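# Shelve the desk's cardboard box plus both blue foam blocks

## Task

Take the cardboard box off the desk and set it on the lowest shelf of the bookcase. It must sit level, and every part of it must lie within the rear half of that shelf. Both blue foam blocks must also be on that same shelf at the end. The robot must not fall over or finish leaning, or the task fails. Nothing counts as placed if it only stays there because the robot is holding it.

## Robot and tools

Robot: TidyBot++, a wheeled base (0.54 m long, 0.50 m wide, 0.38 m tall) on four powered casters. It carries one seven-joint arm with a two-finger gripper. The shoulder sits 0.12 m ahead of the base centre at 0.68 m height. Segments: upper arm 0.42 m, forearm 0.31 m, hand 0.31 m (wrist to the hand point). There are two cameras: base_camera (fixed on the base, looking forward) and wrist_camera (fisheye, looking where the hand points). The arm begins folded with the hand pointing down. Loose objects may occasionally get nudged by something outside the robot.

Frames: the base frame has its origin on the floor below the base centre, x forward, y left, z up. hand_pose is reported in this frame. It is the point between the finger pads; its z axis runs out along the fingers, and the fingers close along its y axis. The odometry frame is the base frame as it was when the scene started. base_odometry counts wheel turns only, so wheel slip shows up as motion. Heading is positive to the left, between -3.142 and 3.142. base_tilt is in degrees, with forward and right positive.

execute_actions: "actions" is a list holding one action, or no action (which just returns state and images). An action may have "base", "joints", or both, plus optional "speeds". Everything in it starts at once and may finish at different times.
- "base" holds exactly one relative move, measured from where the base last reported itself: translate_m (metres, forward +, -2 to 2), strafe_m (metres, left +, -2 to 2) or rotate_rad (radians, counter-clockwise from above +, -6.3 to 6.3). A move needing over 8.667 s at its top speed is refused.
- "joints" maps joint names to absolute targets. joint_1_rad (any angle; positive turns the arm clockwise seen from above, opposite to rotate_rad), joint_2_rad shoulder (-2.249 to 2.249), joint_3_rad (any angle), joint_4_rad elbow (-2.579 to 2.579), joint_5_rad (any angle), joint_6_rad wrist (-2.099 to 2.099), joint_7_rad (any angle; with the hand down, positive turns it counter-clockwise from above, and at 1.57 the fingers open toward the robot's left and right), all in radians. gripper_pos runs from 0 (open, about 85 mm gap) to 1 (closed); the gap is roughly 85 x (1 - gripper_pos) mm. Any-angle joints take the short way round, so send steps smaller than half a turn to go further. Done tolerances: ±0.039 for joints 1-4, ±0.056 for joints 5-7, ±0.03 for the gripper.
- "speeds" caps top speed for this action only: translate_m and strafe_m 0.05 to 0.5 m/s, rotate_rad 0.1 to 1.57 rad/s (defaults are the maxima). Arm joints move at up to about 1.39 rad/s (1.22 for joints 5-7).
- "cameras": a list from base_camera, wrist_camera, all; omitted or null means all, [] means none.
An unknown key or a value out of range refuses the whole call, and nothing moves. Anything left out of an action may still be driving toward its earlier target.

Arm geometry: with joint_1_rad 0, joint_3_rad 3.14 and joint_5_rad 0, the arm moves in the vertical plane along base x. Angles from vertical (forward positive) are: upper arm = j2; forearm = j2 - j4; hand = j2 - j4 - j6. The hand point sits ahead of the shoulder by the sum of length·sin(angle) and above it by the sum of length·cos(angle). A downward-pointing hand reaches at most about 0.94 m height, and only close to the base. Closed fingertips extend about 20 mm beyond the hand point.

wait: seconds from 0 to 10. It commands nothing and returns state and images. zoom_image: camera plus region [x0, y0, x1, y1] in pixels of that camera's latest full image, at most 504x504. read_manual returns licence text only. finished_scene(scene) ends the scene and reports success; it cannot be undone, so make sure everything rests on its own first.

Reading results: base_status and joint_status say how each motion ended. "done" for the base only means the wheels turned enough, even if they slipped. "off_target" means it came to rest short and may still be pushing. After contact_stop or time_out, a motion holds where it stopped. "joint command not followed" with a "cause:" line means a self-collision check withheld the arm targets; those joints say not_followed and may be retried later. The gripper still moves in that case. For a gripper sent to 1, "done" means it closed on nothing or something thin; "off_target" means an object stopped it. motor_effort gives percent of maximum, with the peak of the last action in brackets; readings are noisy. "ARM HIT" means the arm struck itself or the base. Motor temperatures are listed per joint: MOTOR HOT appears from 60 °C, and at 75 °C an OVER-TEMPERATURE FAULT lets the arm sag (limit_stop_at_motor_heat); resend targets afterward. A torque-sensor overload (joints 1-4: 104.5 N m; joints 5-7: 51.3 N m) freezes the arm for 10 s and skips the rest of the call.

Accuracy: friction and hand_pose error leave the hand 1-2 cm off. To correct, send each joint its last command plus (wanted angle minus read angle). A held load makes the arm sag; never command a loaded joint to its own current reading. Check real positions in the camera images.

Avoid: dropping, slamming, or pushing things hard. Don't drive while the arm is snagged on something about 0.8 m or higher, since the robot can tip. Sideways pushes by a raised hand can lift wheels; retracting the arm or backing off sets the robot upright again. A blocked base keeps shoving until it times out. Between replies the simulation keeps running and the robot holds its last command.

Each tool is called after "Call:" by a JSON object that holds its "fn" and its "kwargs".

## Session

Call:
{"fn": "execute_actions", "kwargs": {"actions": [{"joints":{"joint_2_rad":-0.3,"joint_4_rad":-2.0,"joint_6_rad":-0.4}}]}}

Scene clock: 1.70 s.
Motor temperatures (°C, as the motors report them): [35 32 34 35 41 39 40]
base_odometry: x=+0.000 y=+0.000 heading=+0.000 (m, m, rad; odometry frame)
base_tilt: forward=+0.1 right=+0.1 (deg)
base_status: not commanded
joint_positions: joint_1_rad=-0.037 joint_2_rad=-0.324 joint_3_rad=+3.109 joint_4_rad=-2.010 joint_5_rad=-0.052 joint_6_rad=-0.418 joint_7_rad=+1.542 gripper_pos=+0.000
joint_status: all done
motor_effort: joint_1_rad=+1(1) joint_2_rad=-8(8) joint_3_rad=+2(2) joint_4_rad=+22(22) joint_5_rad=-1(1) joint_6_rad=+8(9) joint_7_rad=+0(0) (%)
hand_pose: x=+0.5633 y=+0.0403 z=+0.8862 quat_wxyz=(-0.040, +0.868, +0.004, +0.494) (m; base frame)
pictures: base_camera, wrist_camera
Images, in order (width x height): base_camera 644x364, wrist_camera 644x476.

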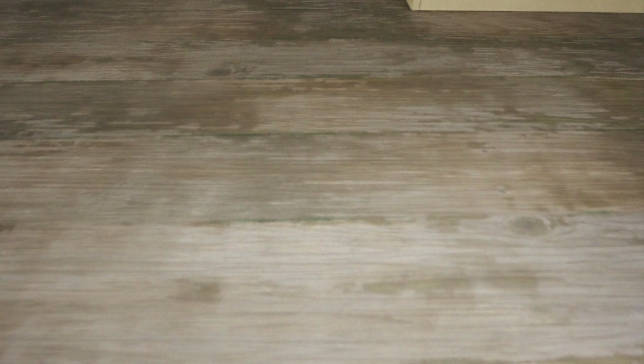

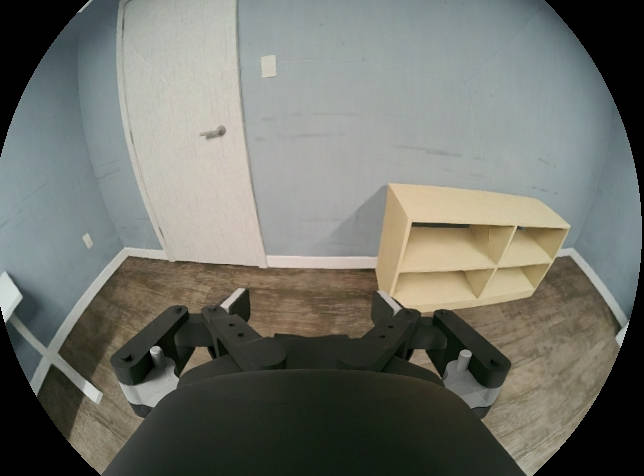

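Same layout; desk to the left.

Call:
{"fn": "execute_actions", "kwargs": {"actions": [{"base":{"rotate_rad":1.57},"joints":{"joint_1_rad":0,"joint_2_rad":0.2,"joint_3_rad":3.14,"joint_4_rad":-0.7,"joint_5_rad":0,"joint_6_rad":-0.9,"joint_7_rad":1.57}}]}}

Scene clock: 4.73 s.
Motor temperatures (°C, as the motors report them): [35 32 34 35 41 40 40]
base_odometry: x=+0.000 y=+0.000 heading=+1.569 (m, m, rad; odometry frame)
base_tilt: forward=+0.1 right=+0.1 (deg)
base_status: done
joint_positions: joint_1_rad=-0.010 joint_2_rad=+0.176 joint_3_rad=+3.126 joint_4_rad=-0.714 joint_5_rad=-0.047 joint_6_rad=-0.876 joint_7_rad=+1.545 gripper_pos=+0.000
joint_status: all done
motor_effort: joint_1_rad=+1(1) joint_2_rad=-22(23) joint_3_rad=+2(1) joint_4_rad=+19(22) joint_5_rad=-1(1) joint_6_rad=+9(9) joint_7_rad=-1(1) (%)
hand_pose: x=+0.7414 y=+0.0268 z=+1.2339 quat_wxyz=(-0.041, +0.772, -0.001, +0.634) (m; base frame)
pictures: base_camera, wrist_camera
Images, in order (width x height): base_camera 644x364, wrist_camera 644x476.

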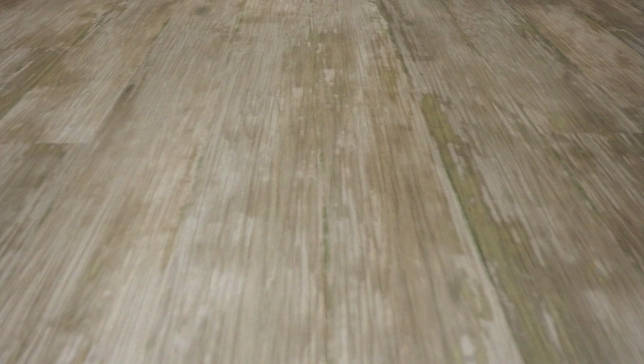

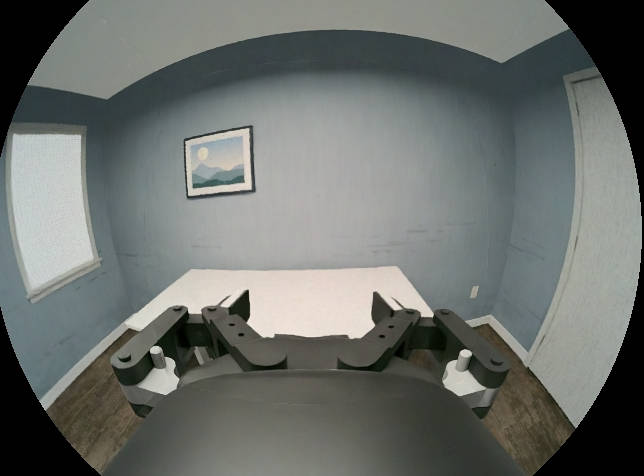

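Call:
{"fn": "execute_actions", "kwargs": {"actions": [{"joints":{"joint_1_rad":0.01,"joint_3_rad":3.17,"joint_5_rad":0.05,"joint_6_rad":-1.5,"joint_7_rad":1.6}}]}}

Scene clock: 6.17 s.
Motor temperatures (°C, as the motors report them): [35 32 34 35 41 40 40]
base_odometry: x=+0.000 y=+0.000 heading=+1.569 (m, m, rad; odometry frame)
base_tilt: forward=+0.1 right=+0.2 (deg)
base_status: not commanded
joint_positions: joint_1_rad=-0.001 joint_2_rad=+0.182 joint_3_rad=+3.156 joint_4_rad=-0.709 joint_5_rad=+0.005 joint_6_rad=-1.499 joint_7_rad=+1.576 gripper_pos=+0.000
joint_status: all done
motor_effort: joint_1_rad=+1(0) joint_2_rad=-21(23) joint_3_rad=+1(2) joint_4_rad=+17(19) joint_5_rad=+0(1) joint_6_rad=+6(8) joint_7_rad=-1(0) (%)
hand_pose: x=+0.6523 y=-0.0059 z=+1.0657 quat_wxyz=(+0.007, +0.930, -0.004, +0.367) (m; base frame)
pictures: base_camera, wrist_camera
Images, in order (width x height): base_camera 644x364, wrist_camera 644x476.

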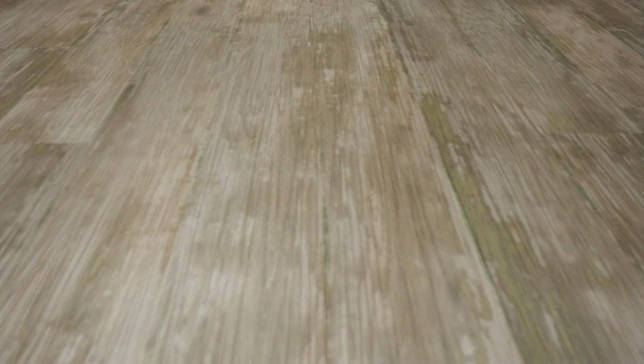

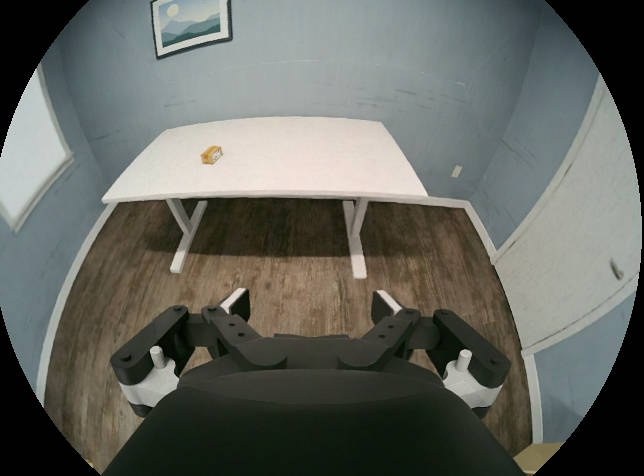

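Call:
{"fn": "execute_actions", "kwargs": {"actions": [{"base":{"strafe_m":0.57}}], "cameras": []}}

Call:
{"fn": "execute_actions", "kwargs": {"actions": [{"base":{"translate_m":0.6}}]}}

Scene clock: 9.40 s.
Motor temperatures (°C, as the motors report them): [35 32 34 35 41 40 40]
base_odometry: x=-0.570 y=+0.000 heading=+1.570 (m, m, rad; odometry frame)
base_tilt: forward=+0.1 right=+0.1 (deg)
base_status: done
joint_positions: joint_1_rad=+0.006 joint_2_rad=+0.182 joint_3_rad=+3.160 joint_4_rad=-0.709 joint_5_rad=+0.007 joint_6_rad=-1.499 joint_7_rad=+1.576 gripper_pos=+0.000
joint_status: not commanded
motor_effort: joint_1_rad=+1(2) joint_2_rad=-21(24) joint_3_rad=+2(0) joint_4_rad=+17(18) joint_5_rad=+0(0) joint_6_rad=+6(6) joint_7_rad=+0(1) (%)
hand_pose: x=+0.6522 y=-0.0128 z=+1.0656 quat_wxyz=(+0.010, +0.930, -0.010, +0.367) (m; base frame)
pictures: none
No camera images: the call's "cameras" was empty. Leave "cameras" out to get every camera's image.

Scene clock: 11.97 s.
Motor temperatures (°C, as the motors report them): [35 32 34 35 41 40 40]
base_odometry: x=-0.570 y=+0.600 heading=+1.570 (m, m, rad; odometry frame)
base_tilt: forward=+0.1 right=+0.1 (deg)
base_status: done
joint_positions: joint_1_rad=+0.007 joint_2_rad=+0.193 joint_3_rad=+3.160 joint_4_rad=-0.708 joint_5_rad=+0.008 joint_6_rad=-1.499 joint_7_rad=+1.576 gripper_pos=+0.000
joint_status: not commanded
motor_effort: joint_1_rad=+0(0) joint_2_rad=-23(25) joint_3_rad=+1(1) joint_4_rad=+18(18) joint_5_rad=-1(0) joint_6_rad=+6(6) joint_7_rad=+0(0) (%)
hand_pose: x=+0.6564 y=-0.0131 z=+1.0601 quat_wxyz=(+0.011, +0.932, -0.010, +0.362) (m; base frame)
pictures: base_camera, wrist_camera
Images, in order (width x height): base_camera 644x364, wrist_camera 644x476.

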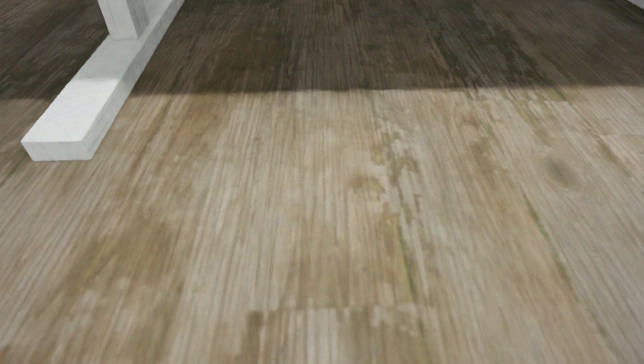

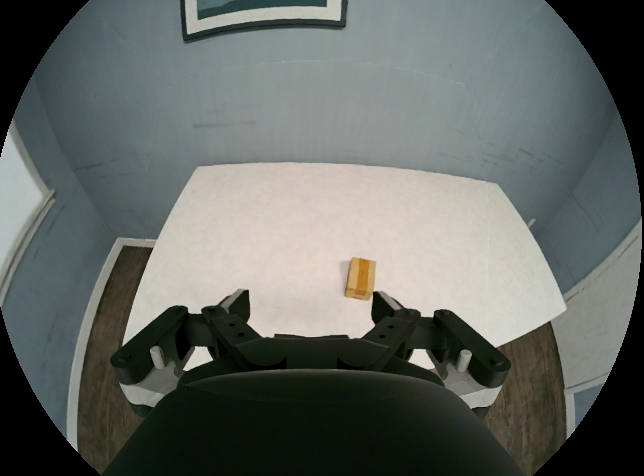

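Call:
{"fn": "execute_actions", "kwargs": {"actions": [{"base":{"translate_m":-0.12},"joints":{"joint_1_rad":0.16,"joint_2_rad":0.65,"joint_4_rad":-0.9,"joint_6_rad":-0.78}}]}}

Scene clock: 14.73 s.
Motor temperatures (°C, as the motors report them): [35 32 34 35 41 40 40]
base_odometry: x=-0.570 y=+0.480 heading=+1.570 (m, m, rad; odometry frame)
base_tilt: forward=+0.1 right=+0.1 (deg)
base_status: done
joint_positions: joint_1_rad=+0.151 joint_2_rad=+0.657 joint_3_rad=+3.161 joint_4_rad=-0.899 joint_5_rad=+0.008 joint_6_rad=-0.803 joint_7_rad=+1.576 gripper_pos=+0.000
joint_status: all done
motor_effort: joint_1_rad=+1(3) joint_2_rad=-39(46) joint_3_rad=+2(3) joint_4_rad=+21(23) joint_5_rad=-1(1) joint_6_rad=+7(7) joint_7_rad=+0(0) (%)
hand_pose: x=+0.8992 y=-0.1302 z=+0.7985 quat_wxyz=(+0.042, +0.922, -0.071, +0.379) (m; base frame)
pictures: base_camera, wrist_camera
Images, in order (width x height): base_camera 644x364, wrist_camera 644x476.

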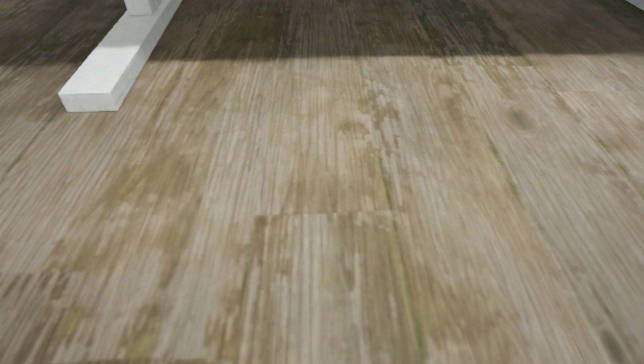

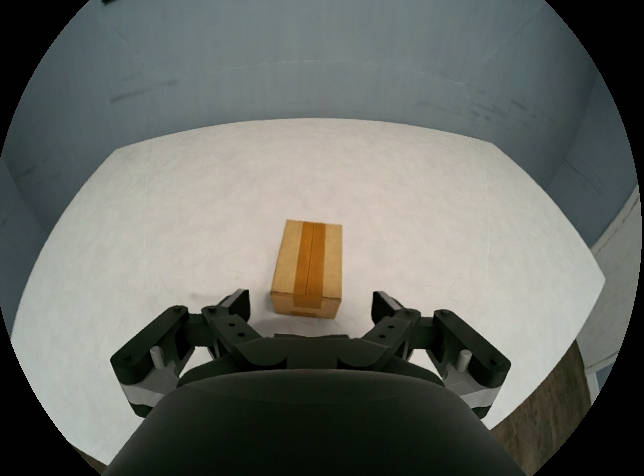

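Call:
{"fn": "execute_actions", "kwargs": {"actions": [{"base":{"translate_m":0.065},"joints":{"joint_2_rad":0.665,"joint_6_rad":-0.78},"speeds":{"translate_m":0.08}}]}}

Call:
{"fn": "execute_actions", "kwargs": {"actions": [{"joints":{"gripper_pos":1}}], "cameras": []}}

Call:
{"fn": "execute_actions", "kwargs": {"actions": [{"joints":{"joint_2_rad":0.4,"joint_6_rad":-1.0}}]}}

Scene clock: 16.83 s.
Motor temperatures (°C, as the motors report them): [35 32 34 35 41 40 40]
base_odometry: x=-0.571 y=+0.545 heading=+1.571 (m, m, rad; odometry frame)
base_tilt: forward=+0.1 right=+0.2 (deg)
base_status: done
joint_positions: joint_1_rad=+0.153 joint_2_rad=+0.658 joint_3_rad=+3.161 joint_4_rad=-0.899 joint_5_rad=+0.008 joint_6_rad=-0.801 joint_7_rad=+1.576 gripper_pos=+0.000
joint_status: all done
motor_effort: joint_1_rad=+1(5) joint_2_rad=-40(43) joint_3_rad=+1(4) joint_4_rad=+21(22) joint_5_rad=-1(0) joint_6_rad=+6(6) joint_7_rad=+0(0) (%)
hand_pose: x=+0.8994 y=-0.1314 z=+0.7983 quat_wxyz=(+0.042, +0.921, -0.071, +0.380) (m; base frame)
pictures: base_camera, wrist_camera
Images, in order (width x height): base_camera 644x364, wrist_camera 644x476.

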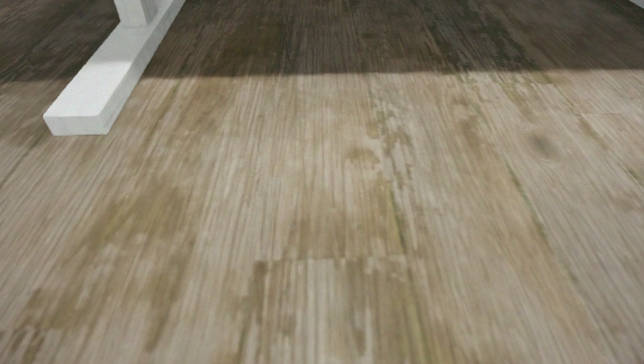

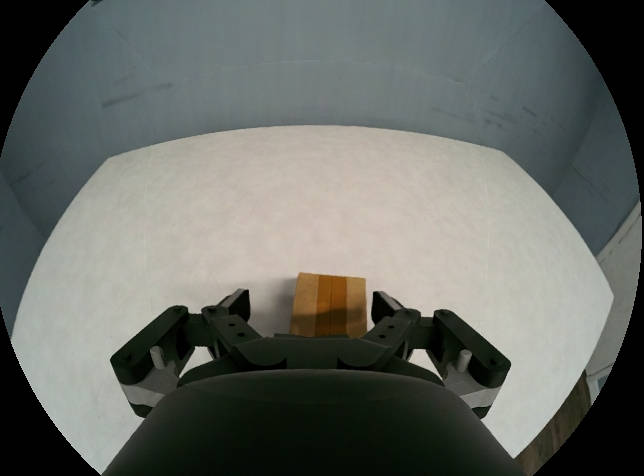

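Scene clock: 17.93 s.
Motor temperatures (°C, as the motors report them): [35 32 34 35 41 40 40]
base_odometry: x=-0.571 y=+0.545 heading=+1.571 (m, m, rad; odometry frame)
base_tilt: forward=+0.1 right=+0.1 (deg)
base_status: not commanded
joint_positions: joint_1_rad=+0.153 joint_2_rad=+0.658 joint_3_rad=+3.161 joint_4_rad=-0.899 joint_5_rad=+0.008 joint_6_rad=-0.801 joint_7_rad=+1.576 gripper_pos=+0.999
joint_status: all done
motor_effort: joint_1_rad=+1(1) joint_2_rad=-39(41) joint_3_rad=+1(1) joint_4_rad=+21(21) joint_5_rad=+0(0) joint_6_rad=+7(6) joint_7_rad=+0(1) (%)
hand_pose: x=+0.8994 y=-0.1314 z=+0.7983 quat_wxyz=(+0.042, +0.921, -0.071, +0.380) (m; base frame)
pictures: none
No camera images: the call's "cameras" was empty. Leave "cameras" out to get every camera's image.

Scene clock: 19.47 s.
Motor temperatures (°C, as the motors report them): [35 32 34 35 41 40 40]
base_odometry: x=-0.571 y=+0.545 heading=+1.571 (m, m, rad; odometry frame)
base_tilt: forward=+0.1 right=+0.1 (deg)
base_status: not commanded
joint_positions: joint_1_rad=+0.153 joint_2_rad=+0.394 joint_3_rad=+3.161 joint_4_rad=-0.899 joint_5_rad=+0.008 joint_6_rad=-0.977 joint_7_rad=+1.576 gripper_pos=+0.999
joint_status: all done
motor_effort: joint_1_rad=+1(1) joint_2_rad=-32(43) joint_3_rad=+2(1) joint_4_rad=+21(23) joint_5_rad=+0(0) joint_6_rad=+6(7) joint_7_rad=-1(0) (%)
hand_pose: x=+0.8113 y=-0.1178 z=+0.9564 quat_wxyz=(+0.044, +0.903, -0.073, +0.420) (m; base frame)
pictures: base_camera, wrist_camera
Images, in order (width x height): base_camera 644x364, wrist_camera 644x476.

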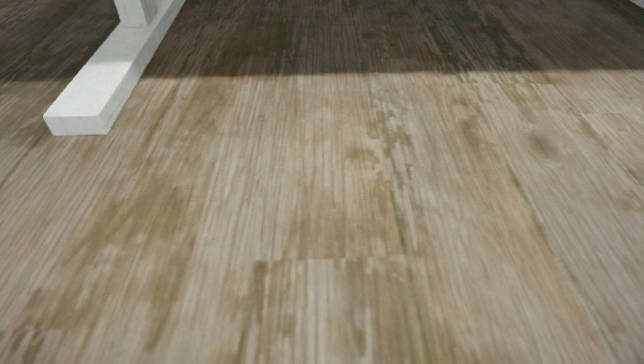

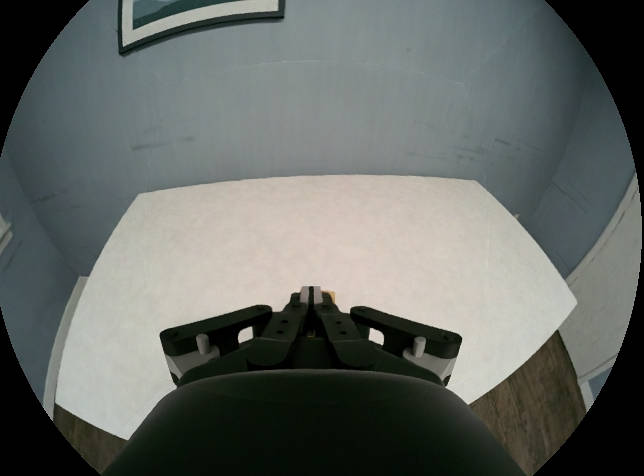

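Missed: too high. Look again.

Call:
{"fn": "execute_actions", "kwargs": {"actions": [{"base":{"translate_m":-0.08},"joints":{"gripper_pos":0,"joint_2_rad":0.66,"joint_6_rad":-0.78}}]}}

Scene clock: 21.17 s.
Motor temperatures (°C, as the motors report them): [35 32 34 35 41 40 40]
base_odometry: x=-0.571 y=+0.465 heading=+1.571 (m, m, rad; odometry frame)
base_tilt: forward=+0.1 right=+0.2 (deg)
base_status: done
joint_positions: joint_1_rad=+0.156 joint_2_rad=+0.664 joint_3_rad=+3.161 joint_4_rad=-0.899 joint_5_rad=+0.009 joint_6_rad=-0.803 joint_7_rad=+1.576 gripper_pos=+0.000
joint_status: all done
motor_effort: joint_1_rad=+1(6) joint_2_rad=-40(45) joint_3_rad=+1(4) joint_4_rad=+21(23) joint_5_rad=+0(1) joint_6_rad=+6(6) joint_7_rad=-1(1) (%)
hand_pose: x=+0.8992 y=-0.1345 z=+0.7936 quat_wxyz=(+0.043, +0.923, -0.073, +0.376) (m; base frame)
pictures: base_camera, wrist_camera
Images, in order (width x height): base_camera 644x364, wrist_camera 644x476.

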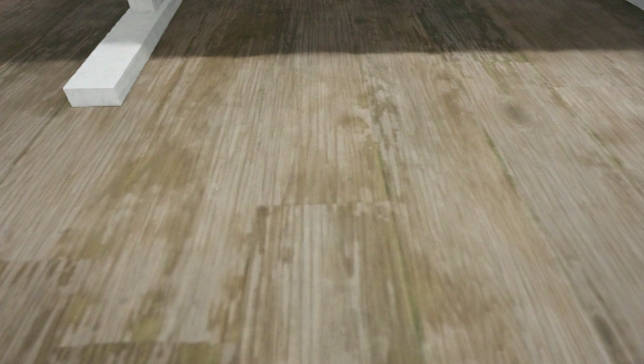

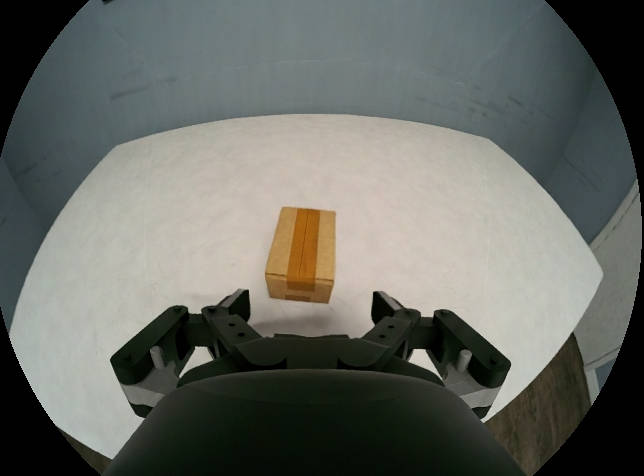

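Call:
{"fn": "execute_actions", "kwargs": {"actions": [{"joints":{"joint_1_rad":0.185,"joint_2_rad":0.73,"joint_6_rad":-0.71}}], "cameras": []}}

Call:
{"fn": "execute_actions", "kwargs": {"actions": [{"base":{"translate_m":0.09},"speeds":{"translate_m":0.08}}]}}

Call:
{"fn": "execute_actions", "kwargs": {"actions": [{"joints":{"gripper_pos":1}}]}}

Scene clock: 22.90 s.
Motor temperatures (°C, as the motors report them): [35 33 34 35 41 40 40]
base_odometry: x=-0.571 y=+0.465 heading=+1.571 (m, m, rad; odometry frame)
base_tilt: forward=+0.1 right=+0.1 (deg)
base_status: not commanded
joint_positions: joint_1_rad=+0.176 joint_2_rad=+0.719 joint_3_rad=+3.161 joint_4_rad=-0.899 joint_5_rad=+0.009 joint_6_rad=-0.730 joint_7_rad=+1.576 gripper_pos=+0.000
joint_status: all done
motor_effort: joint_1_rad=+1(0) joint_2_rad=-42(43) joint_3_rad=+1(1) joint_4_rad=+21(22) joint_5_rad=-1(0) joint_6_rad=+6(7) joint_7_rad=+1(0) (%)
hand_pose: x=+0.9176 y=-0.1533 z=+0.7648 quat_wxyz=(+0.048, +0.919, -0.081, +0.383) (m; base frame)
pictures: none
No camera images: the call's "cameras" was empty. Leave "cameras" out to get every camera's image.

Scene clock: 24.47 s.
Motor temperatures (°C, as the motors report them): [35 33 34 35 41 40 40]
base_odometry: x=-0.571 y=+0.555 heading=+1.572 (m, m, rad; odometry frame)
base_tilt: forward=+0.1 right=+0.1 (deg)
base_status: done
joint_positions: joint_1_rad=+0.177 joint_2_rad=+0.720 joint_3_rad=+3.161 joint_4_rad=-0.899 joint_5_rad=+0.009 joint_6_rad=-0.730 joint_7_rad=+1.576 gripper_pos=+0.000
joint_status: not commanded
motor_effort: joint_1_rad=+0(4) joint_2_rad=-40(44) joint_3_rad=+1(3) joint_4_rad=+20(22) joint_5_rad=+0(0) joint_6_rad=+6(7) joint_7_rad=+0(1) (%)
hand_pose: x=+0.9176 y=-0.1542 z=+0.7647 quat_wxyz=(+0.048, +0.919, -0.081, +0.383) (m; base frame)
pictures: base_camera, wrist_camera
Images, in order (width x height): base_camera 644x364, wrist_camera 644x476.

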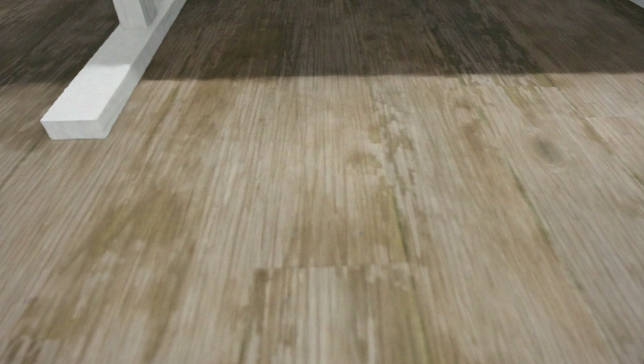

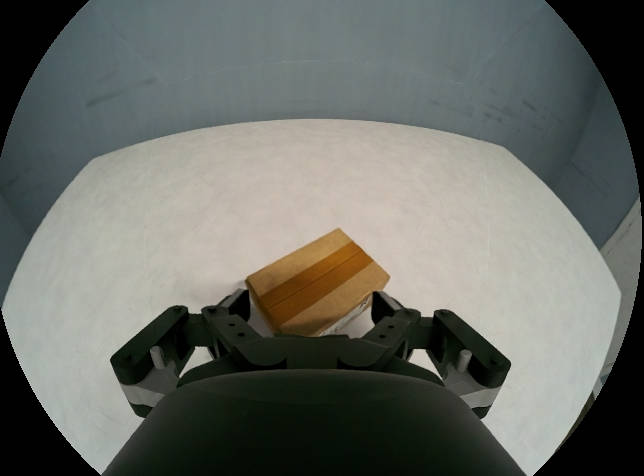

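Scene clock: 25.57 s.
Motor temperatures (°C, as the motors report them): [35 33 34 35 41 40 40]
base_odometry: x=-0.571 y=+0.555 heading=+1.572 (m, m, rad; odometry frame)
base_tilt: forward=+0.1 right=+0.2 (deg)
base_status: not commanded
joint_positions: joint_1_rad=+0.177 joint_2_rad=+0.720 joint_3_rad=+3.161 joint_4_rad=-0.899 joint_5_rad=+0.009 joint_6_rad=-0.728 joint_7_rad=+1.576 gripper_pos=+0.999
joint_status: all done
motor_effort: joint_1_rad=+1(0) joint_2_rad=-42(43) joint_3_rad=+2(1) joint_4_rad=+21(22) joint_5_rad=+0(0) joint_6_rad=+7(6) joint_7_rad=-1(0) (%)
hand_pose: x=+0.9180 y=-0.1543 z=+0.7652 quat_wxyz=(+0.048, +0.918, -0.081, +0.384) (m; base frame)
pictures: base_camera, wrist_camera
Images, in order (width x height): base_camera 644x364, wrist_camera 644x476.

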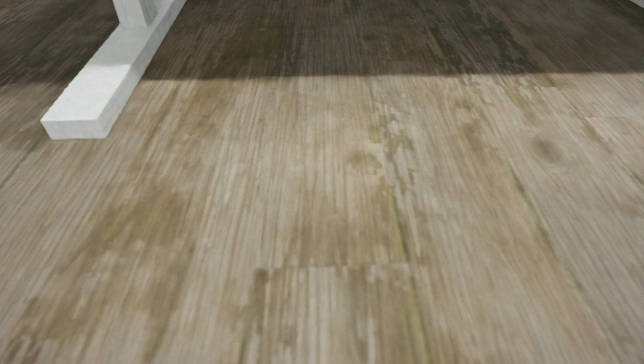

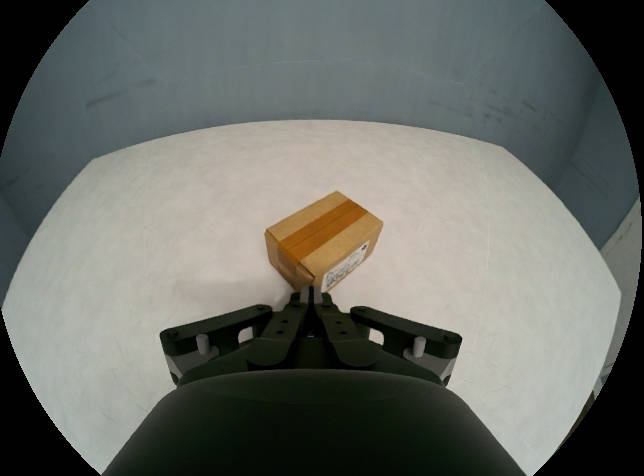

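Call:
{"fn": "execute_actions", "kwargs": {"actions": [{"joints":{"joint_1_rad":0.26}}], "cameras": []}}

Call:
{"fn": "execute_actions", "kwargs": {"actions": [{"base":{"translate_m":0.08},"speeds":{"translate_m":0.06}}]}}

Scene clock: 27.07 s.
Motor temperatures (°C, as the motors report them): [35 33 34 35 41 40 40]
base_odometry: x=-0.571 y=+0.555 heading=+1.572 (m, m, rad; odometry frame)
base_tilt: forward=+0.1 right=+0.1 (deg)
base_status: not commanded
joint_positions: joint_1_rad=+0.263 joint_2_rad=+0.720 joint_3_rad=+3.166 joint_4_rad=-0.899 joint_5_rad=+0.009 joint_6_rad=-0.728 joint_7_rad=+1.576 gripper_pos=+0.999
joint_status: all done
motor_effort: joint_1_rad=+1(3) joint_2_rad=-42(42) joint_3_rad=+2(0) joint_4_rad=+21(21) joint_5_rad=+0(0) joint_6_rad=+6(6) joint_7_rad=+0(0) (%)
hand_pose: x=+0.9010 y=-0.2251 z=+0.7652 quat_wxyz=(+0.067, +0.914, -0.122, +0.382) (m; base frame)
pictures: none
No camera images: the call's "cameras" was empty. Leave "cameras" out to get every camera's image.

Scene clock: 28.87 s.
Motor temperatures (°C, as the motors report them): [35 33 34 35 41 40 40]
base_odometry: x=-0.572 y=+0.635 heading=+1.572 (m, m, rad; odometry frame)
base_tilt: forward=+0.1 right=+0.2 (deg)
base_status: done
joint_positions: joint_1_rad=+0.263 joint_2_rad=+0.720 joint_3_rad=+3.166 joint_4_rad=-0.899 joint_5_rad=+0.009 joint_6_rad=-0.728 joint_7_rad=+1.576 gripper_pos=+0.999
joint_status: not commanded
motor_effort: joint_1_rad=+1(4) joint_2_rad=-43(44) joint_3_rad=+1(1) joint_4_rad=+21(22) joint_5_rad=-1(0) joint_6_rad=+7(7) joint_7_rad=+0(0) (%)
hand_pose: x=+0.9011 y=-0.2253 z=+0.7649 quat_wxyz=(+0.067, +0.914, -0.122, +0.381) (m; base frame)
pictures: base_camera, wrist_camera
Images, in order (width x height): base_camera 644x364, wrist_camera 644x476.

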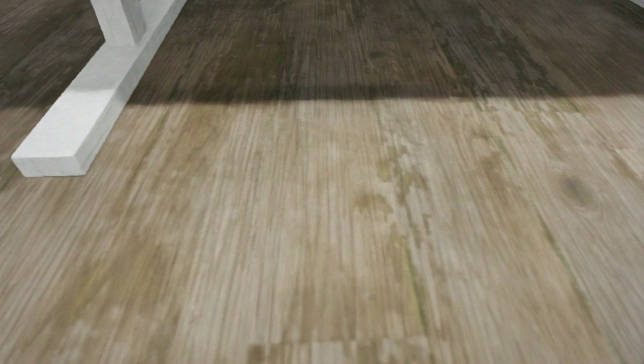

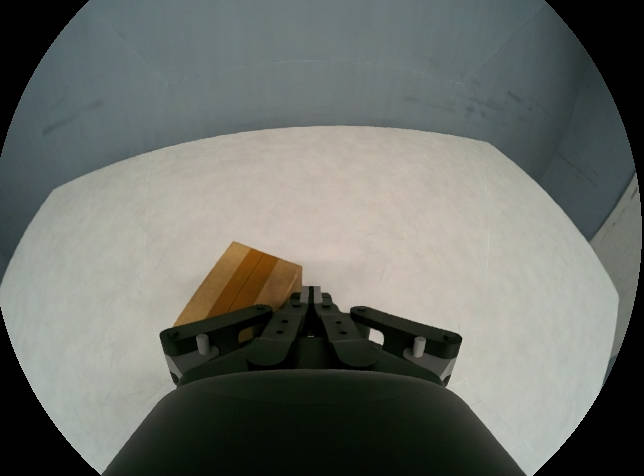

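Sweep left.

Call:
{"fn": "execute_actions", "kwargs": {"actions": [{"joints":{"joint_1_rad":0.19}}], "cameras": []}}

Call:
{"fn": "execute_actions", "kwargs": {"actions": [{"base":{"translate_m":-0.14},"joints":{"joint_1_rad":0.2,"gripper_pos":0}}]}}

Scene clock: 30.10 s.
Motor temperatures (°C, as the motors report them): [35 33 34 35 41 40 40]
base_odometry: x=-0.572 y=+0.635 heading=+1.572 (m, m, rad; odometry frame)
base_tilt: forward=+0.1 right=+0.1 (deg)
base_status: not commanded
joint_positions: joint_1_rad=+0.191 joint_2_rad=+0.720 joint_3_rad=+3.167 joint_4_rad=-0.899 joint_5_rad=+0.009 joint_6_rad=-0.728 joint_7_rad=+1.576 gripper_pos=+0.999
joint_status: all done
motor_effort: joint_1_rad=+1(3) joint_2_rad=-41(42) joint_3_rad=+2(0) joint_4_rad=+21(21) joint_5_rad=+0(0) joint_6_rad=+7(7) joint_7_rad=+0(1) (%)
hand_pose: x=+0.9152 y=-0.1687 z=+0.7649 quat_wxyz=(+0.053, +0.918, -0.089, +0.384) (m; base frame)
pictures: none
No camera images: the call's "cameras" was empty. Leave "cameras" out to get every camera's image.

Scene clock: 31.50 s.
Motor temperatures (°C, as the motors report them): [35 33 34 35 41 40 40]
base_odometry: x=-0.572 y=+0.495 heading=+1.572 (m, m, rad; odometry frame)
base_tilt: forward=+0.1 right=+0.2 (deg)
base_status: done
joint_positions: joint_1_rad=+0.198 joint_2_rad=+0.721 joint_3_rad=+3.167 joint_4_rad=-0.899 joint_5_rad=+0.009 joint_6_rad=-0.727 joint_7_rad=+1.576 gripper_pos=+0.000
joint_status: all done
motor_effort: joint_1_rad=+1(6) joint_2_rad=-41(45) joint_3_rad=+1(3) joint_4_rad=+21(22) joint_5_rad=-1(0) joint_6_rad=+7(7) joint_7_rad=+0(0) (%)
hand_pose: x=+0.9142 y=-0.1750 z=+0.7646 quat_wxyz=(+0.055, +0.917, -0.093, +0.384) (m; base frame)
pictures: base_camera, wrist_camera
Images, in order (width x height): base_camera 644x364, wrist_camera 644x476.

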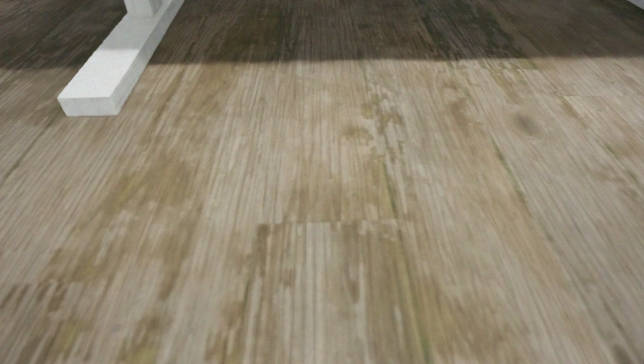

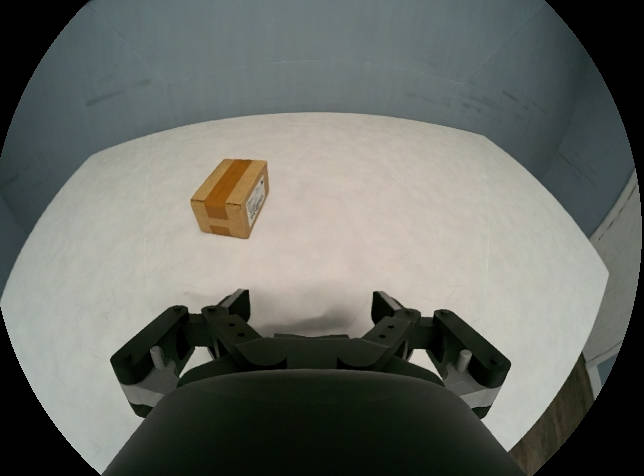

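Call:
{"fn": "execute_actions", "kwargs": {"actions": [{"base":{"translate_m":0.04},"joints":{"joint_1_rad":0.12}}]}}

Scene clock: 33.30 s.
Motor temperatures (°C, as the motors report them): [35 33 34 35 41 40 40]
base_odometry: x=-0.571 y=+0.535 heading=+1.573 (m, m, rad; odometry frame)
base_tilt: forward=+0.1 right=+0.1 (deg)
base_status: done
joint_positions: joint_1_rad=+0.116 joint_2_rad=+0.724 joint_3_rad=+3.167 joint_4_rad=-0.899 joint_5_rad=+0.009 joint_6_rad=-0.726 joint_7_rad=+1.576 gripper_pos=+0.000
joint_status: all done
motor_effort: joint_1_rad=+1(3) joint_2_rad=-41(45) joint_3_rad=+1(0) joint_4_rad=+21(23) joint_5_rad=+0(1) joint_6_rad=+6(7) joint_7_rad=+0(1) (%)
hand_pose: x=+0.9262 y=-0.1093 z=+0.7624 quat_wxyz=(+0.039, +0.921, -0.055, +0.385) (m; base frame)
pictures: base_camera, wrist_camera
Images, in order (width x height): base_camera 644x364, wrist_camera 644x476.

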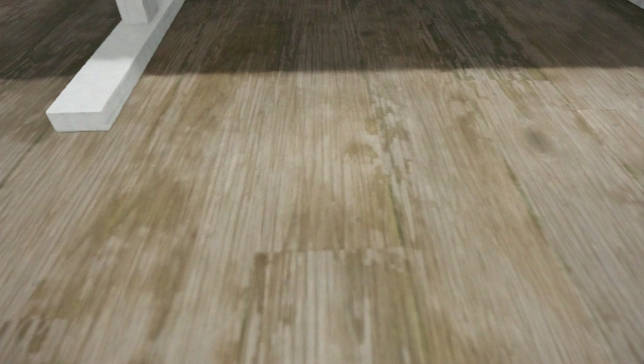

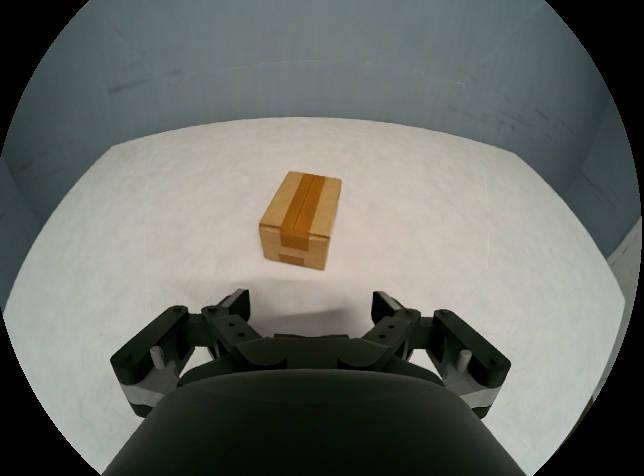

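Call:
{"fn": "execute_actions", "kwargs": {"actions": [{"base":{"strafe_m":0.085},"joints":{"joint_1_rad":0.21}}]}}

Scene clock: 35.07 s.
Motor temperatures (°C, as the motors report them): [35 33 34 35 41 40 40]
base_odometry: x=-0.657 y=+0.535 heading=+1.573 (m, m, rad; odometry frame)
base_tilt: forward=+0.1 right=+0.1 (deg)
base_status: done
joint_positions: joint_1_rad=+0.204 joint_2_rad=+0.724 joint_3_rad=+3.167 joint_4_rad=-0.899 joint_5_rad=+0.009 joint_6_rad=-0.726 joint_7_rad=+1.576 gripper_pos=+0.000
joint_status: all done
motor_effort: joint_1_rad=+1(4) joint_2_rad=-41(43) joint_3_rad=+1(0) joint_4_rad=+21(22) joint_5_rad=-1(0) joint_6_rad=+7(6) joint_7_rad=+0(1) (%)
hand_pose: x=+0.9136 y=-0.1793 z=+0.7624 quat_wxyz=(+0.056, +0.917, -0.095, +0.382) (m; base frame)
pictures: base_camera, wrist_camera
Images, in order (width x height): base_camera 644x364, wrist_camera 644x476.

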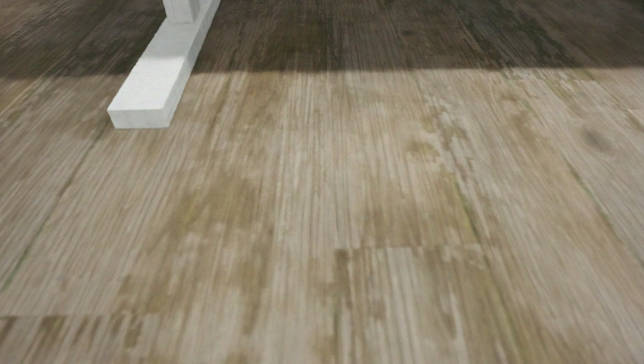

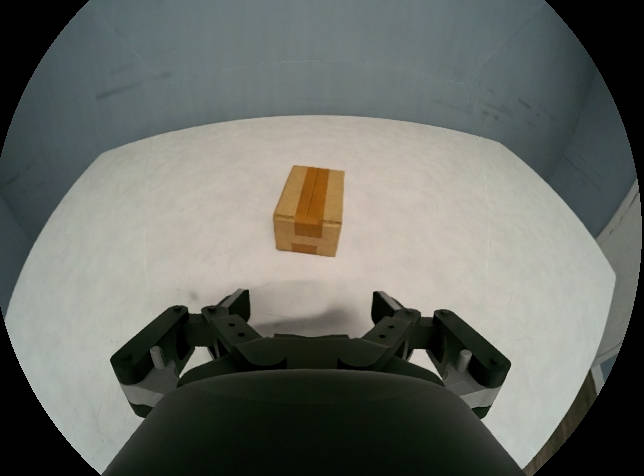

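Call:
{"fn": "execute_actions", "kwargs": {"actions": [{"base":{"strafe_m":-0.025}}], "cameras": []}}

Call:
{"fn": "execute_actions", "kwargs": {"actions": [{"base":{"translate_m":0.07},"speeds":{"translate_m":0.1}}]}}

Scene clock: 36.53 s.
Motor temperatures (°C, as the motors report them): [35 33 34 35 41 40 40]
base_odometry: x=-0.632 y=+0.535 heading=+1.573 (m, m, rad; odometry frame)
base_tilt: forward=+0.1 right=+0.1 (deg)
base_status: done
joint_positions: joint_1_rad=+0.215 joint_2_rad=+0.724 joint_3_rad=+3.168 joint_4_rad=-0.899 joint_5_rad=+0.009 joint_6_rad=-0.726 joint_7_rad=+1.576 gripper_pos=+0.000
joint_status: not commanded
motor_effort: joint_1_rad=+1(3) joint_2_rad=-41(44) joint_3_rad=+1(0) joint_4_rad=+21(23) joint_5_rad=+0(0) joint_6_rad=+7(7) joint_7_rad=+0(0) (%)
hand_pose: x=+0.9116 y=-0.1882 z=+0.7624 quat_wxyz=(+0.058, +0.917, -0.100, +0.382) (m; base frame)
pictures: none
No camera images: the call's "cameras" was empty. Leave "cameras" out to get every camera's image.

Scene clock: 37.73 s.
Motor temperatures (°C, as the motors report them): [35 33 34 35 41 40 40]
base_odometry: x=-0.632 y=+0.605 heading=+1.573 (m, m, rad; odometry frame)
base_tilt: forward=+0.1 right=+0.1 (deg)
base_status: done
joint_positions: joint_1_rad=+0.215 joint_2_rad=+0.724 joint_3_rad=+3.168 joint_4_rad=-0.899 joint_5_rad=+0.009 joint_6_rad=-0.725 joint_7_rad=+1.576 gripper_pos=+0.000
joint_status: not commanded
motor_effort: joint_1_rad=+1(2) joint_2_rad=-40(44) joint_3_rad=+1(0) joint_4_rad=+21(23) joint_5_rad=+0(0) joint_6_rad=+5(7) joint_7_rad=+0(0) (%)
hand_pose: x=+0.9117 y=-0.1881 z=+0.7624 quat_wxyz=(+0.058, +0.917, -0.100, +0.382) (m; base frame)
pictures: base_camera, wrist_camera
Images, in order (width x height): base_camera 644x364, wrist_camera 644x476.

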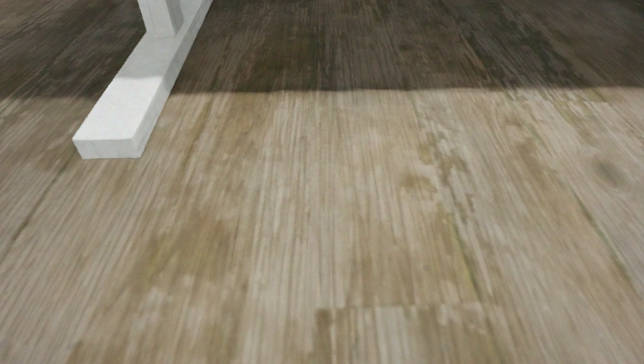

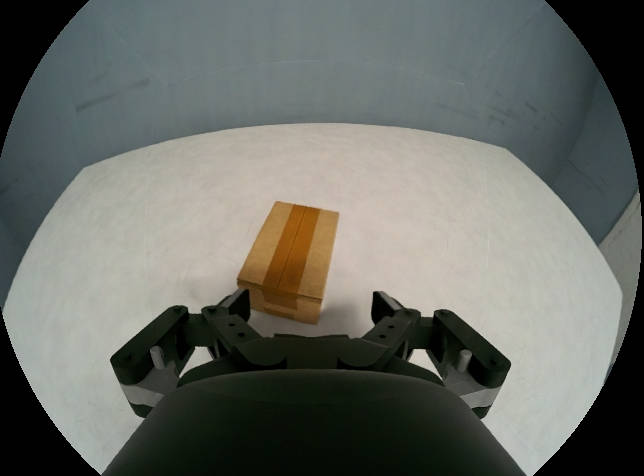

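Call:
{"fn": "execute_actions", "kwargs": {"actions": [{"base":{"strafe_m":0.045},"speeds":{"strafe_m":0.1}}]}}

Call:
{"fn": "execute_actions", "kwargs": {"actions": [{"base":{"translate_m":0.06},"speeds":{"translate_m":0.08}}]}}

Scene clock: 39.07 s.
Motor temperatures (°C, as the motors report them): [35 33 34 35 41 40 40]
base_odometry: x=-0.677 y=+0.605 heading=+1.573 (m, m, rad; odometry frame)
base_tilt: forward=+0.1 right=+0.1 (deg)
base_status: done
joint_positions: joint_1_rad=+0.209 joint_2_rad=+0.724 joint_3_rad=+3.168 joint_4_rad=-0.899 joint_5_rad=+0.009 joint_6_rad=-0.725 joint_7_rad=+1.576 gripper_pos=+0.000
joint_status: not commanded
motor_effort: joint_1_rad=+1(4) joint_2_rad=-41(45) joint_3_rad=+1(0) joint_4_rad=+21(23) joint_5_rad=+0(0) joint_6_rad=+6(7) joint_7_rad=-1(1) (%)
hand_pose: x=+0.9127 y=-0.1838 z=+0.7624 quat_wxyz=(+0.057, +0.917, -0.098, +0.382) (m; base frame)
pictures: base_camera, wrist_camera
Images, in order (width x height): base_camera 644x364, wrist_camera 644x476.

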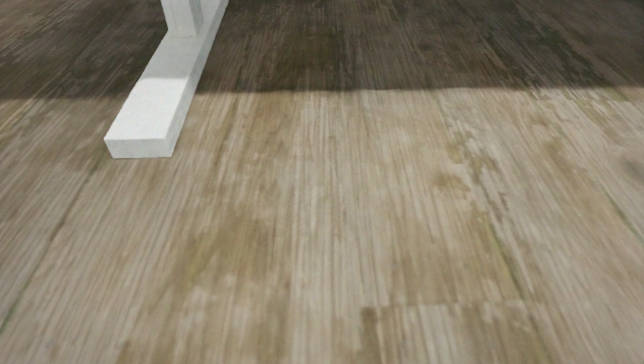

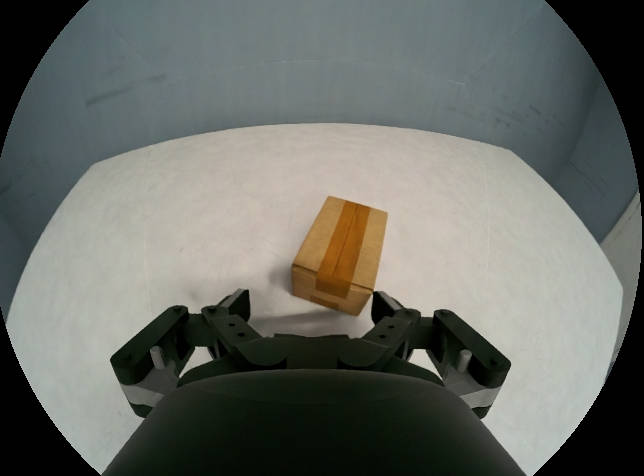

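Scene clock: 40.30 s.
Motor temperatures (°C, as the motors report them): [35 33 34 35 41 40 40]
base_odometry: x=-0.678 y=+0.665 heading=+1.574 (m, m, rad; odometry frame)
base_tilt: forward=+0.1 right=+0.2 (deg)
base_status: done
joint_positions: joint_1_rad=+0.209 joint_2_rad=+0.724 joint_3_rad=+3.168 joint_4_rad=-0.899 joint_5_rad=+0.009 joint_6_rad=-0.725 joint_7_rad=+1.576 gripper_pos=+0.000
joint_status: not commanded
motor_effort: joint_1_rad=+1(2) joint_2_rad=-41(45) joint_3_rad=+1(0) joint_4_rad=+21(23) joint_5_rad=+0(0) joint_6_rad=+6(8) joint_7_rad=+0(1) (%)
hand_pose: x=+0.9127 y=-0.1838 z=+0.7623 quat_wxyz=(+0.057, +0.917, -0.098, +0.382) (m; base frame)
pictures: base_camera, wrist_camera
Images, in order (width x height): base_camera 644x364, wrist_camera 644x476.

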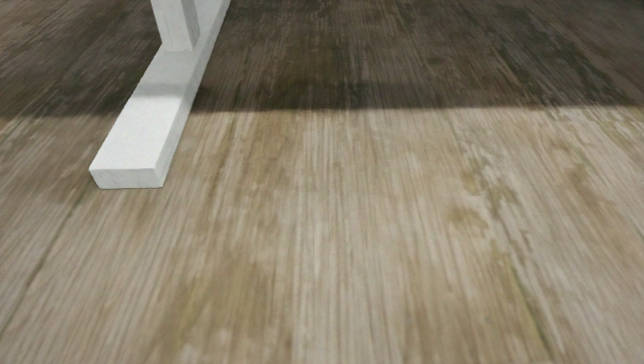

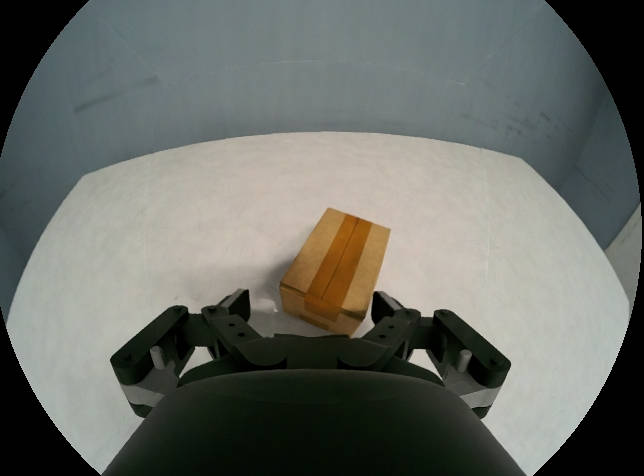

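Call:
{"fn": "execute_actions", "kwargs": {"actions": [{"base":{"translate_m":0.05},"joints":{"joint_1_rad":0.24},"speeds":{"translate_m":0.05}}]}}

Call:
{"fn": "execute_actions", "kwargs": {"actions": [{"joints":{"gripper_pos":1}}]}}

Scene clock: 42.20 s.
Motor temperatures (°C, as the motors report them): [35 33 34 35 41 40 40]
base_odometry: x=-0.678 y=+0.715 heading=+1.574 (m, m, rad; odometry frame)
base_tilt: forward=+0.1 right=+0.2 (deg)
base_status: done
joint_positions: joint_1_rad=+0.234 joint_2_rad=+0.724 joint_3_rad=+3.168 joint_4_rad=-0.899 joint_5_rad=+0.009 joint_6_rad=-0.725 joint_7_rad=+1.576 gripper_pos=+0.000
joint_status: all done
motor_effort: joint_1_rad=+0(4) joint_2_rad=-44(45) joint_3_rad=+1(2) joint_4_rad=+22(23) joint_5_rad=+0(0) joint_6_rad=+7(6) joint_7_rad=+0(0) (%)
hand_pose: x=+0.9079 y=-0.2032 z=+0.7622 quat_wxyz=(+0.062, +0.916, -0.109, +0.382) (m; base frame)
pictures: base_camera, wrist_camera
Images, in order (width x height): base_camera 644x364, wrist_camera 644x476.

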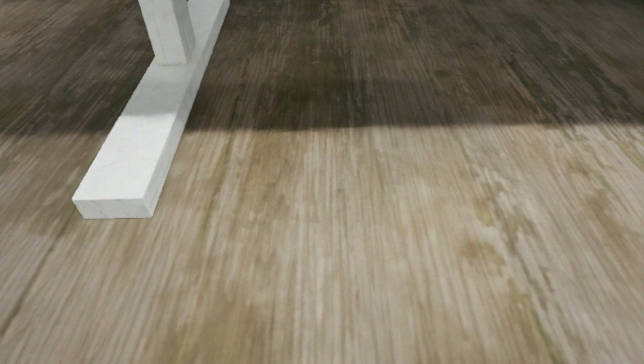

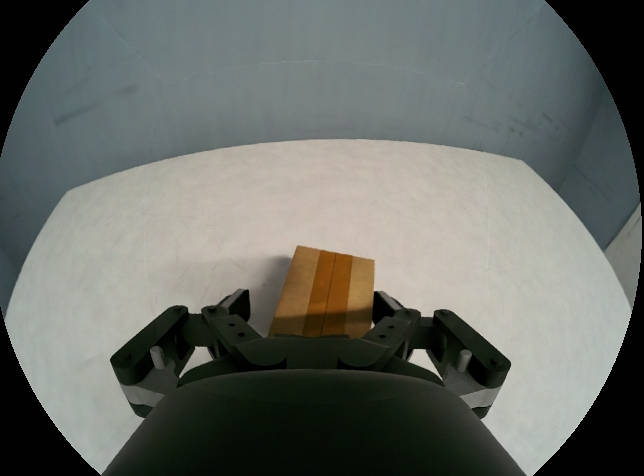

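Scene clock: 43.30 s.
Motor temperatures (°C, as the motors report them): [35 33 34 35 41 40 40]
base_odometry: x=-0.678 y=+0.715 heading=+1.574 (m, m, rad; odometry frame)
base_tilt: forward=+0.1 right=+0.2 (deg)
base_status: not commanded
joint_positions: joint_1_rad=+0.234 joint_2_rad=+0.723 joint_3_rad=+3.168 joint_4_rad=-0.899 joint_5_rad=+0.009 joint_6_rad=-0.724 joint_7_rad=+1.576 gripper_pos=+0.350
joint_status: gripper_pos off_target (ended at +0.350, target +1.000)
motor_effort: joint_1_rad=+1(0) joint_2_rad=-41(42) joint_3_rad=+1(1) joint_4_rad=+20(21) joint_5_rad=+0(0) joint_6_rad=+6(6) joint_7_rad=+0(0) (%)
hand_pose: x=+0.9081 y=-0.2033 z=+0.7631 quat_wxyz=(+0.062, +0.915, -0.109, +0.382) (m; base frame)
pictures: base_camera, wrist_camera
Images, in order (width x height): base_camera 644x364, wrist_camera 644x476.

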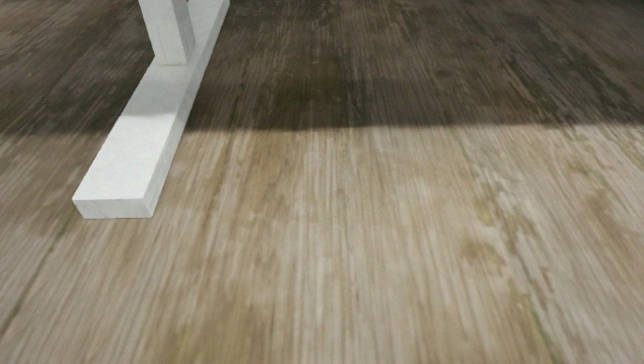

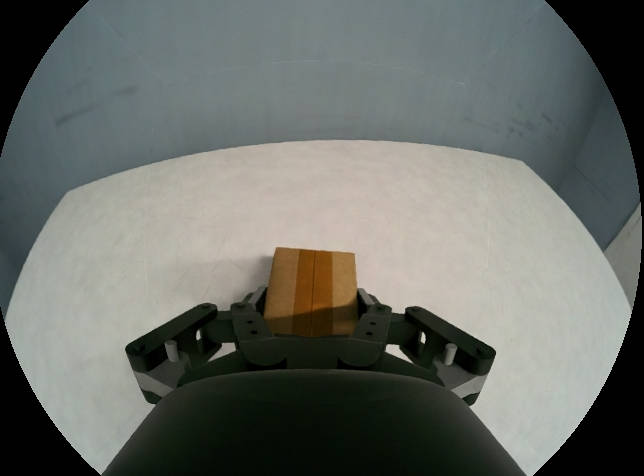

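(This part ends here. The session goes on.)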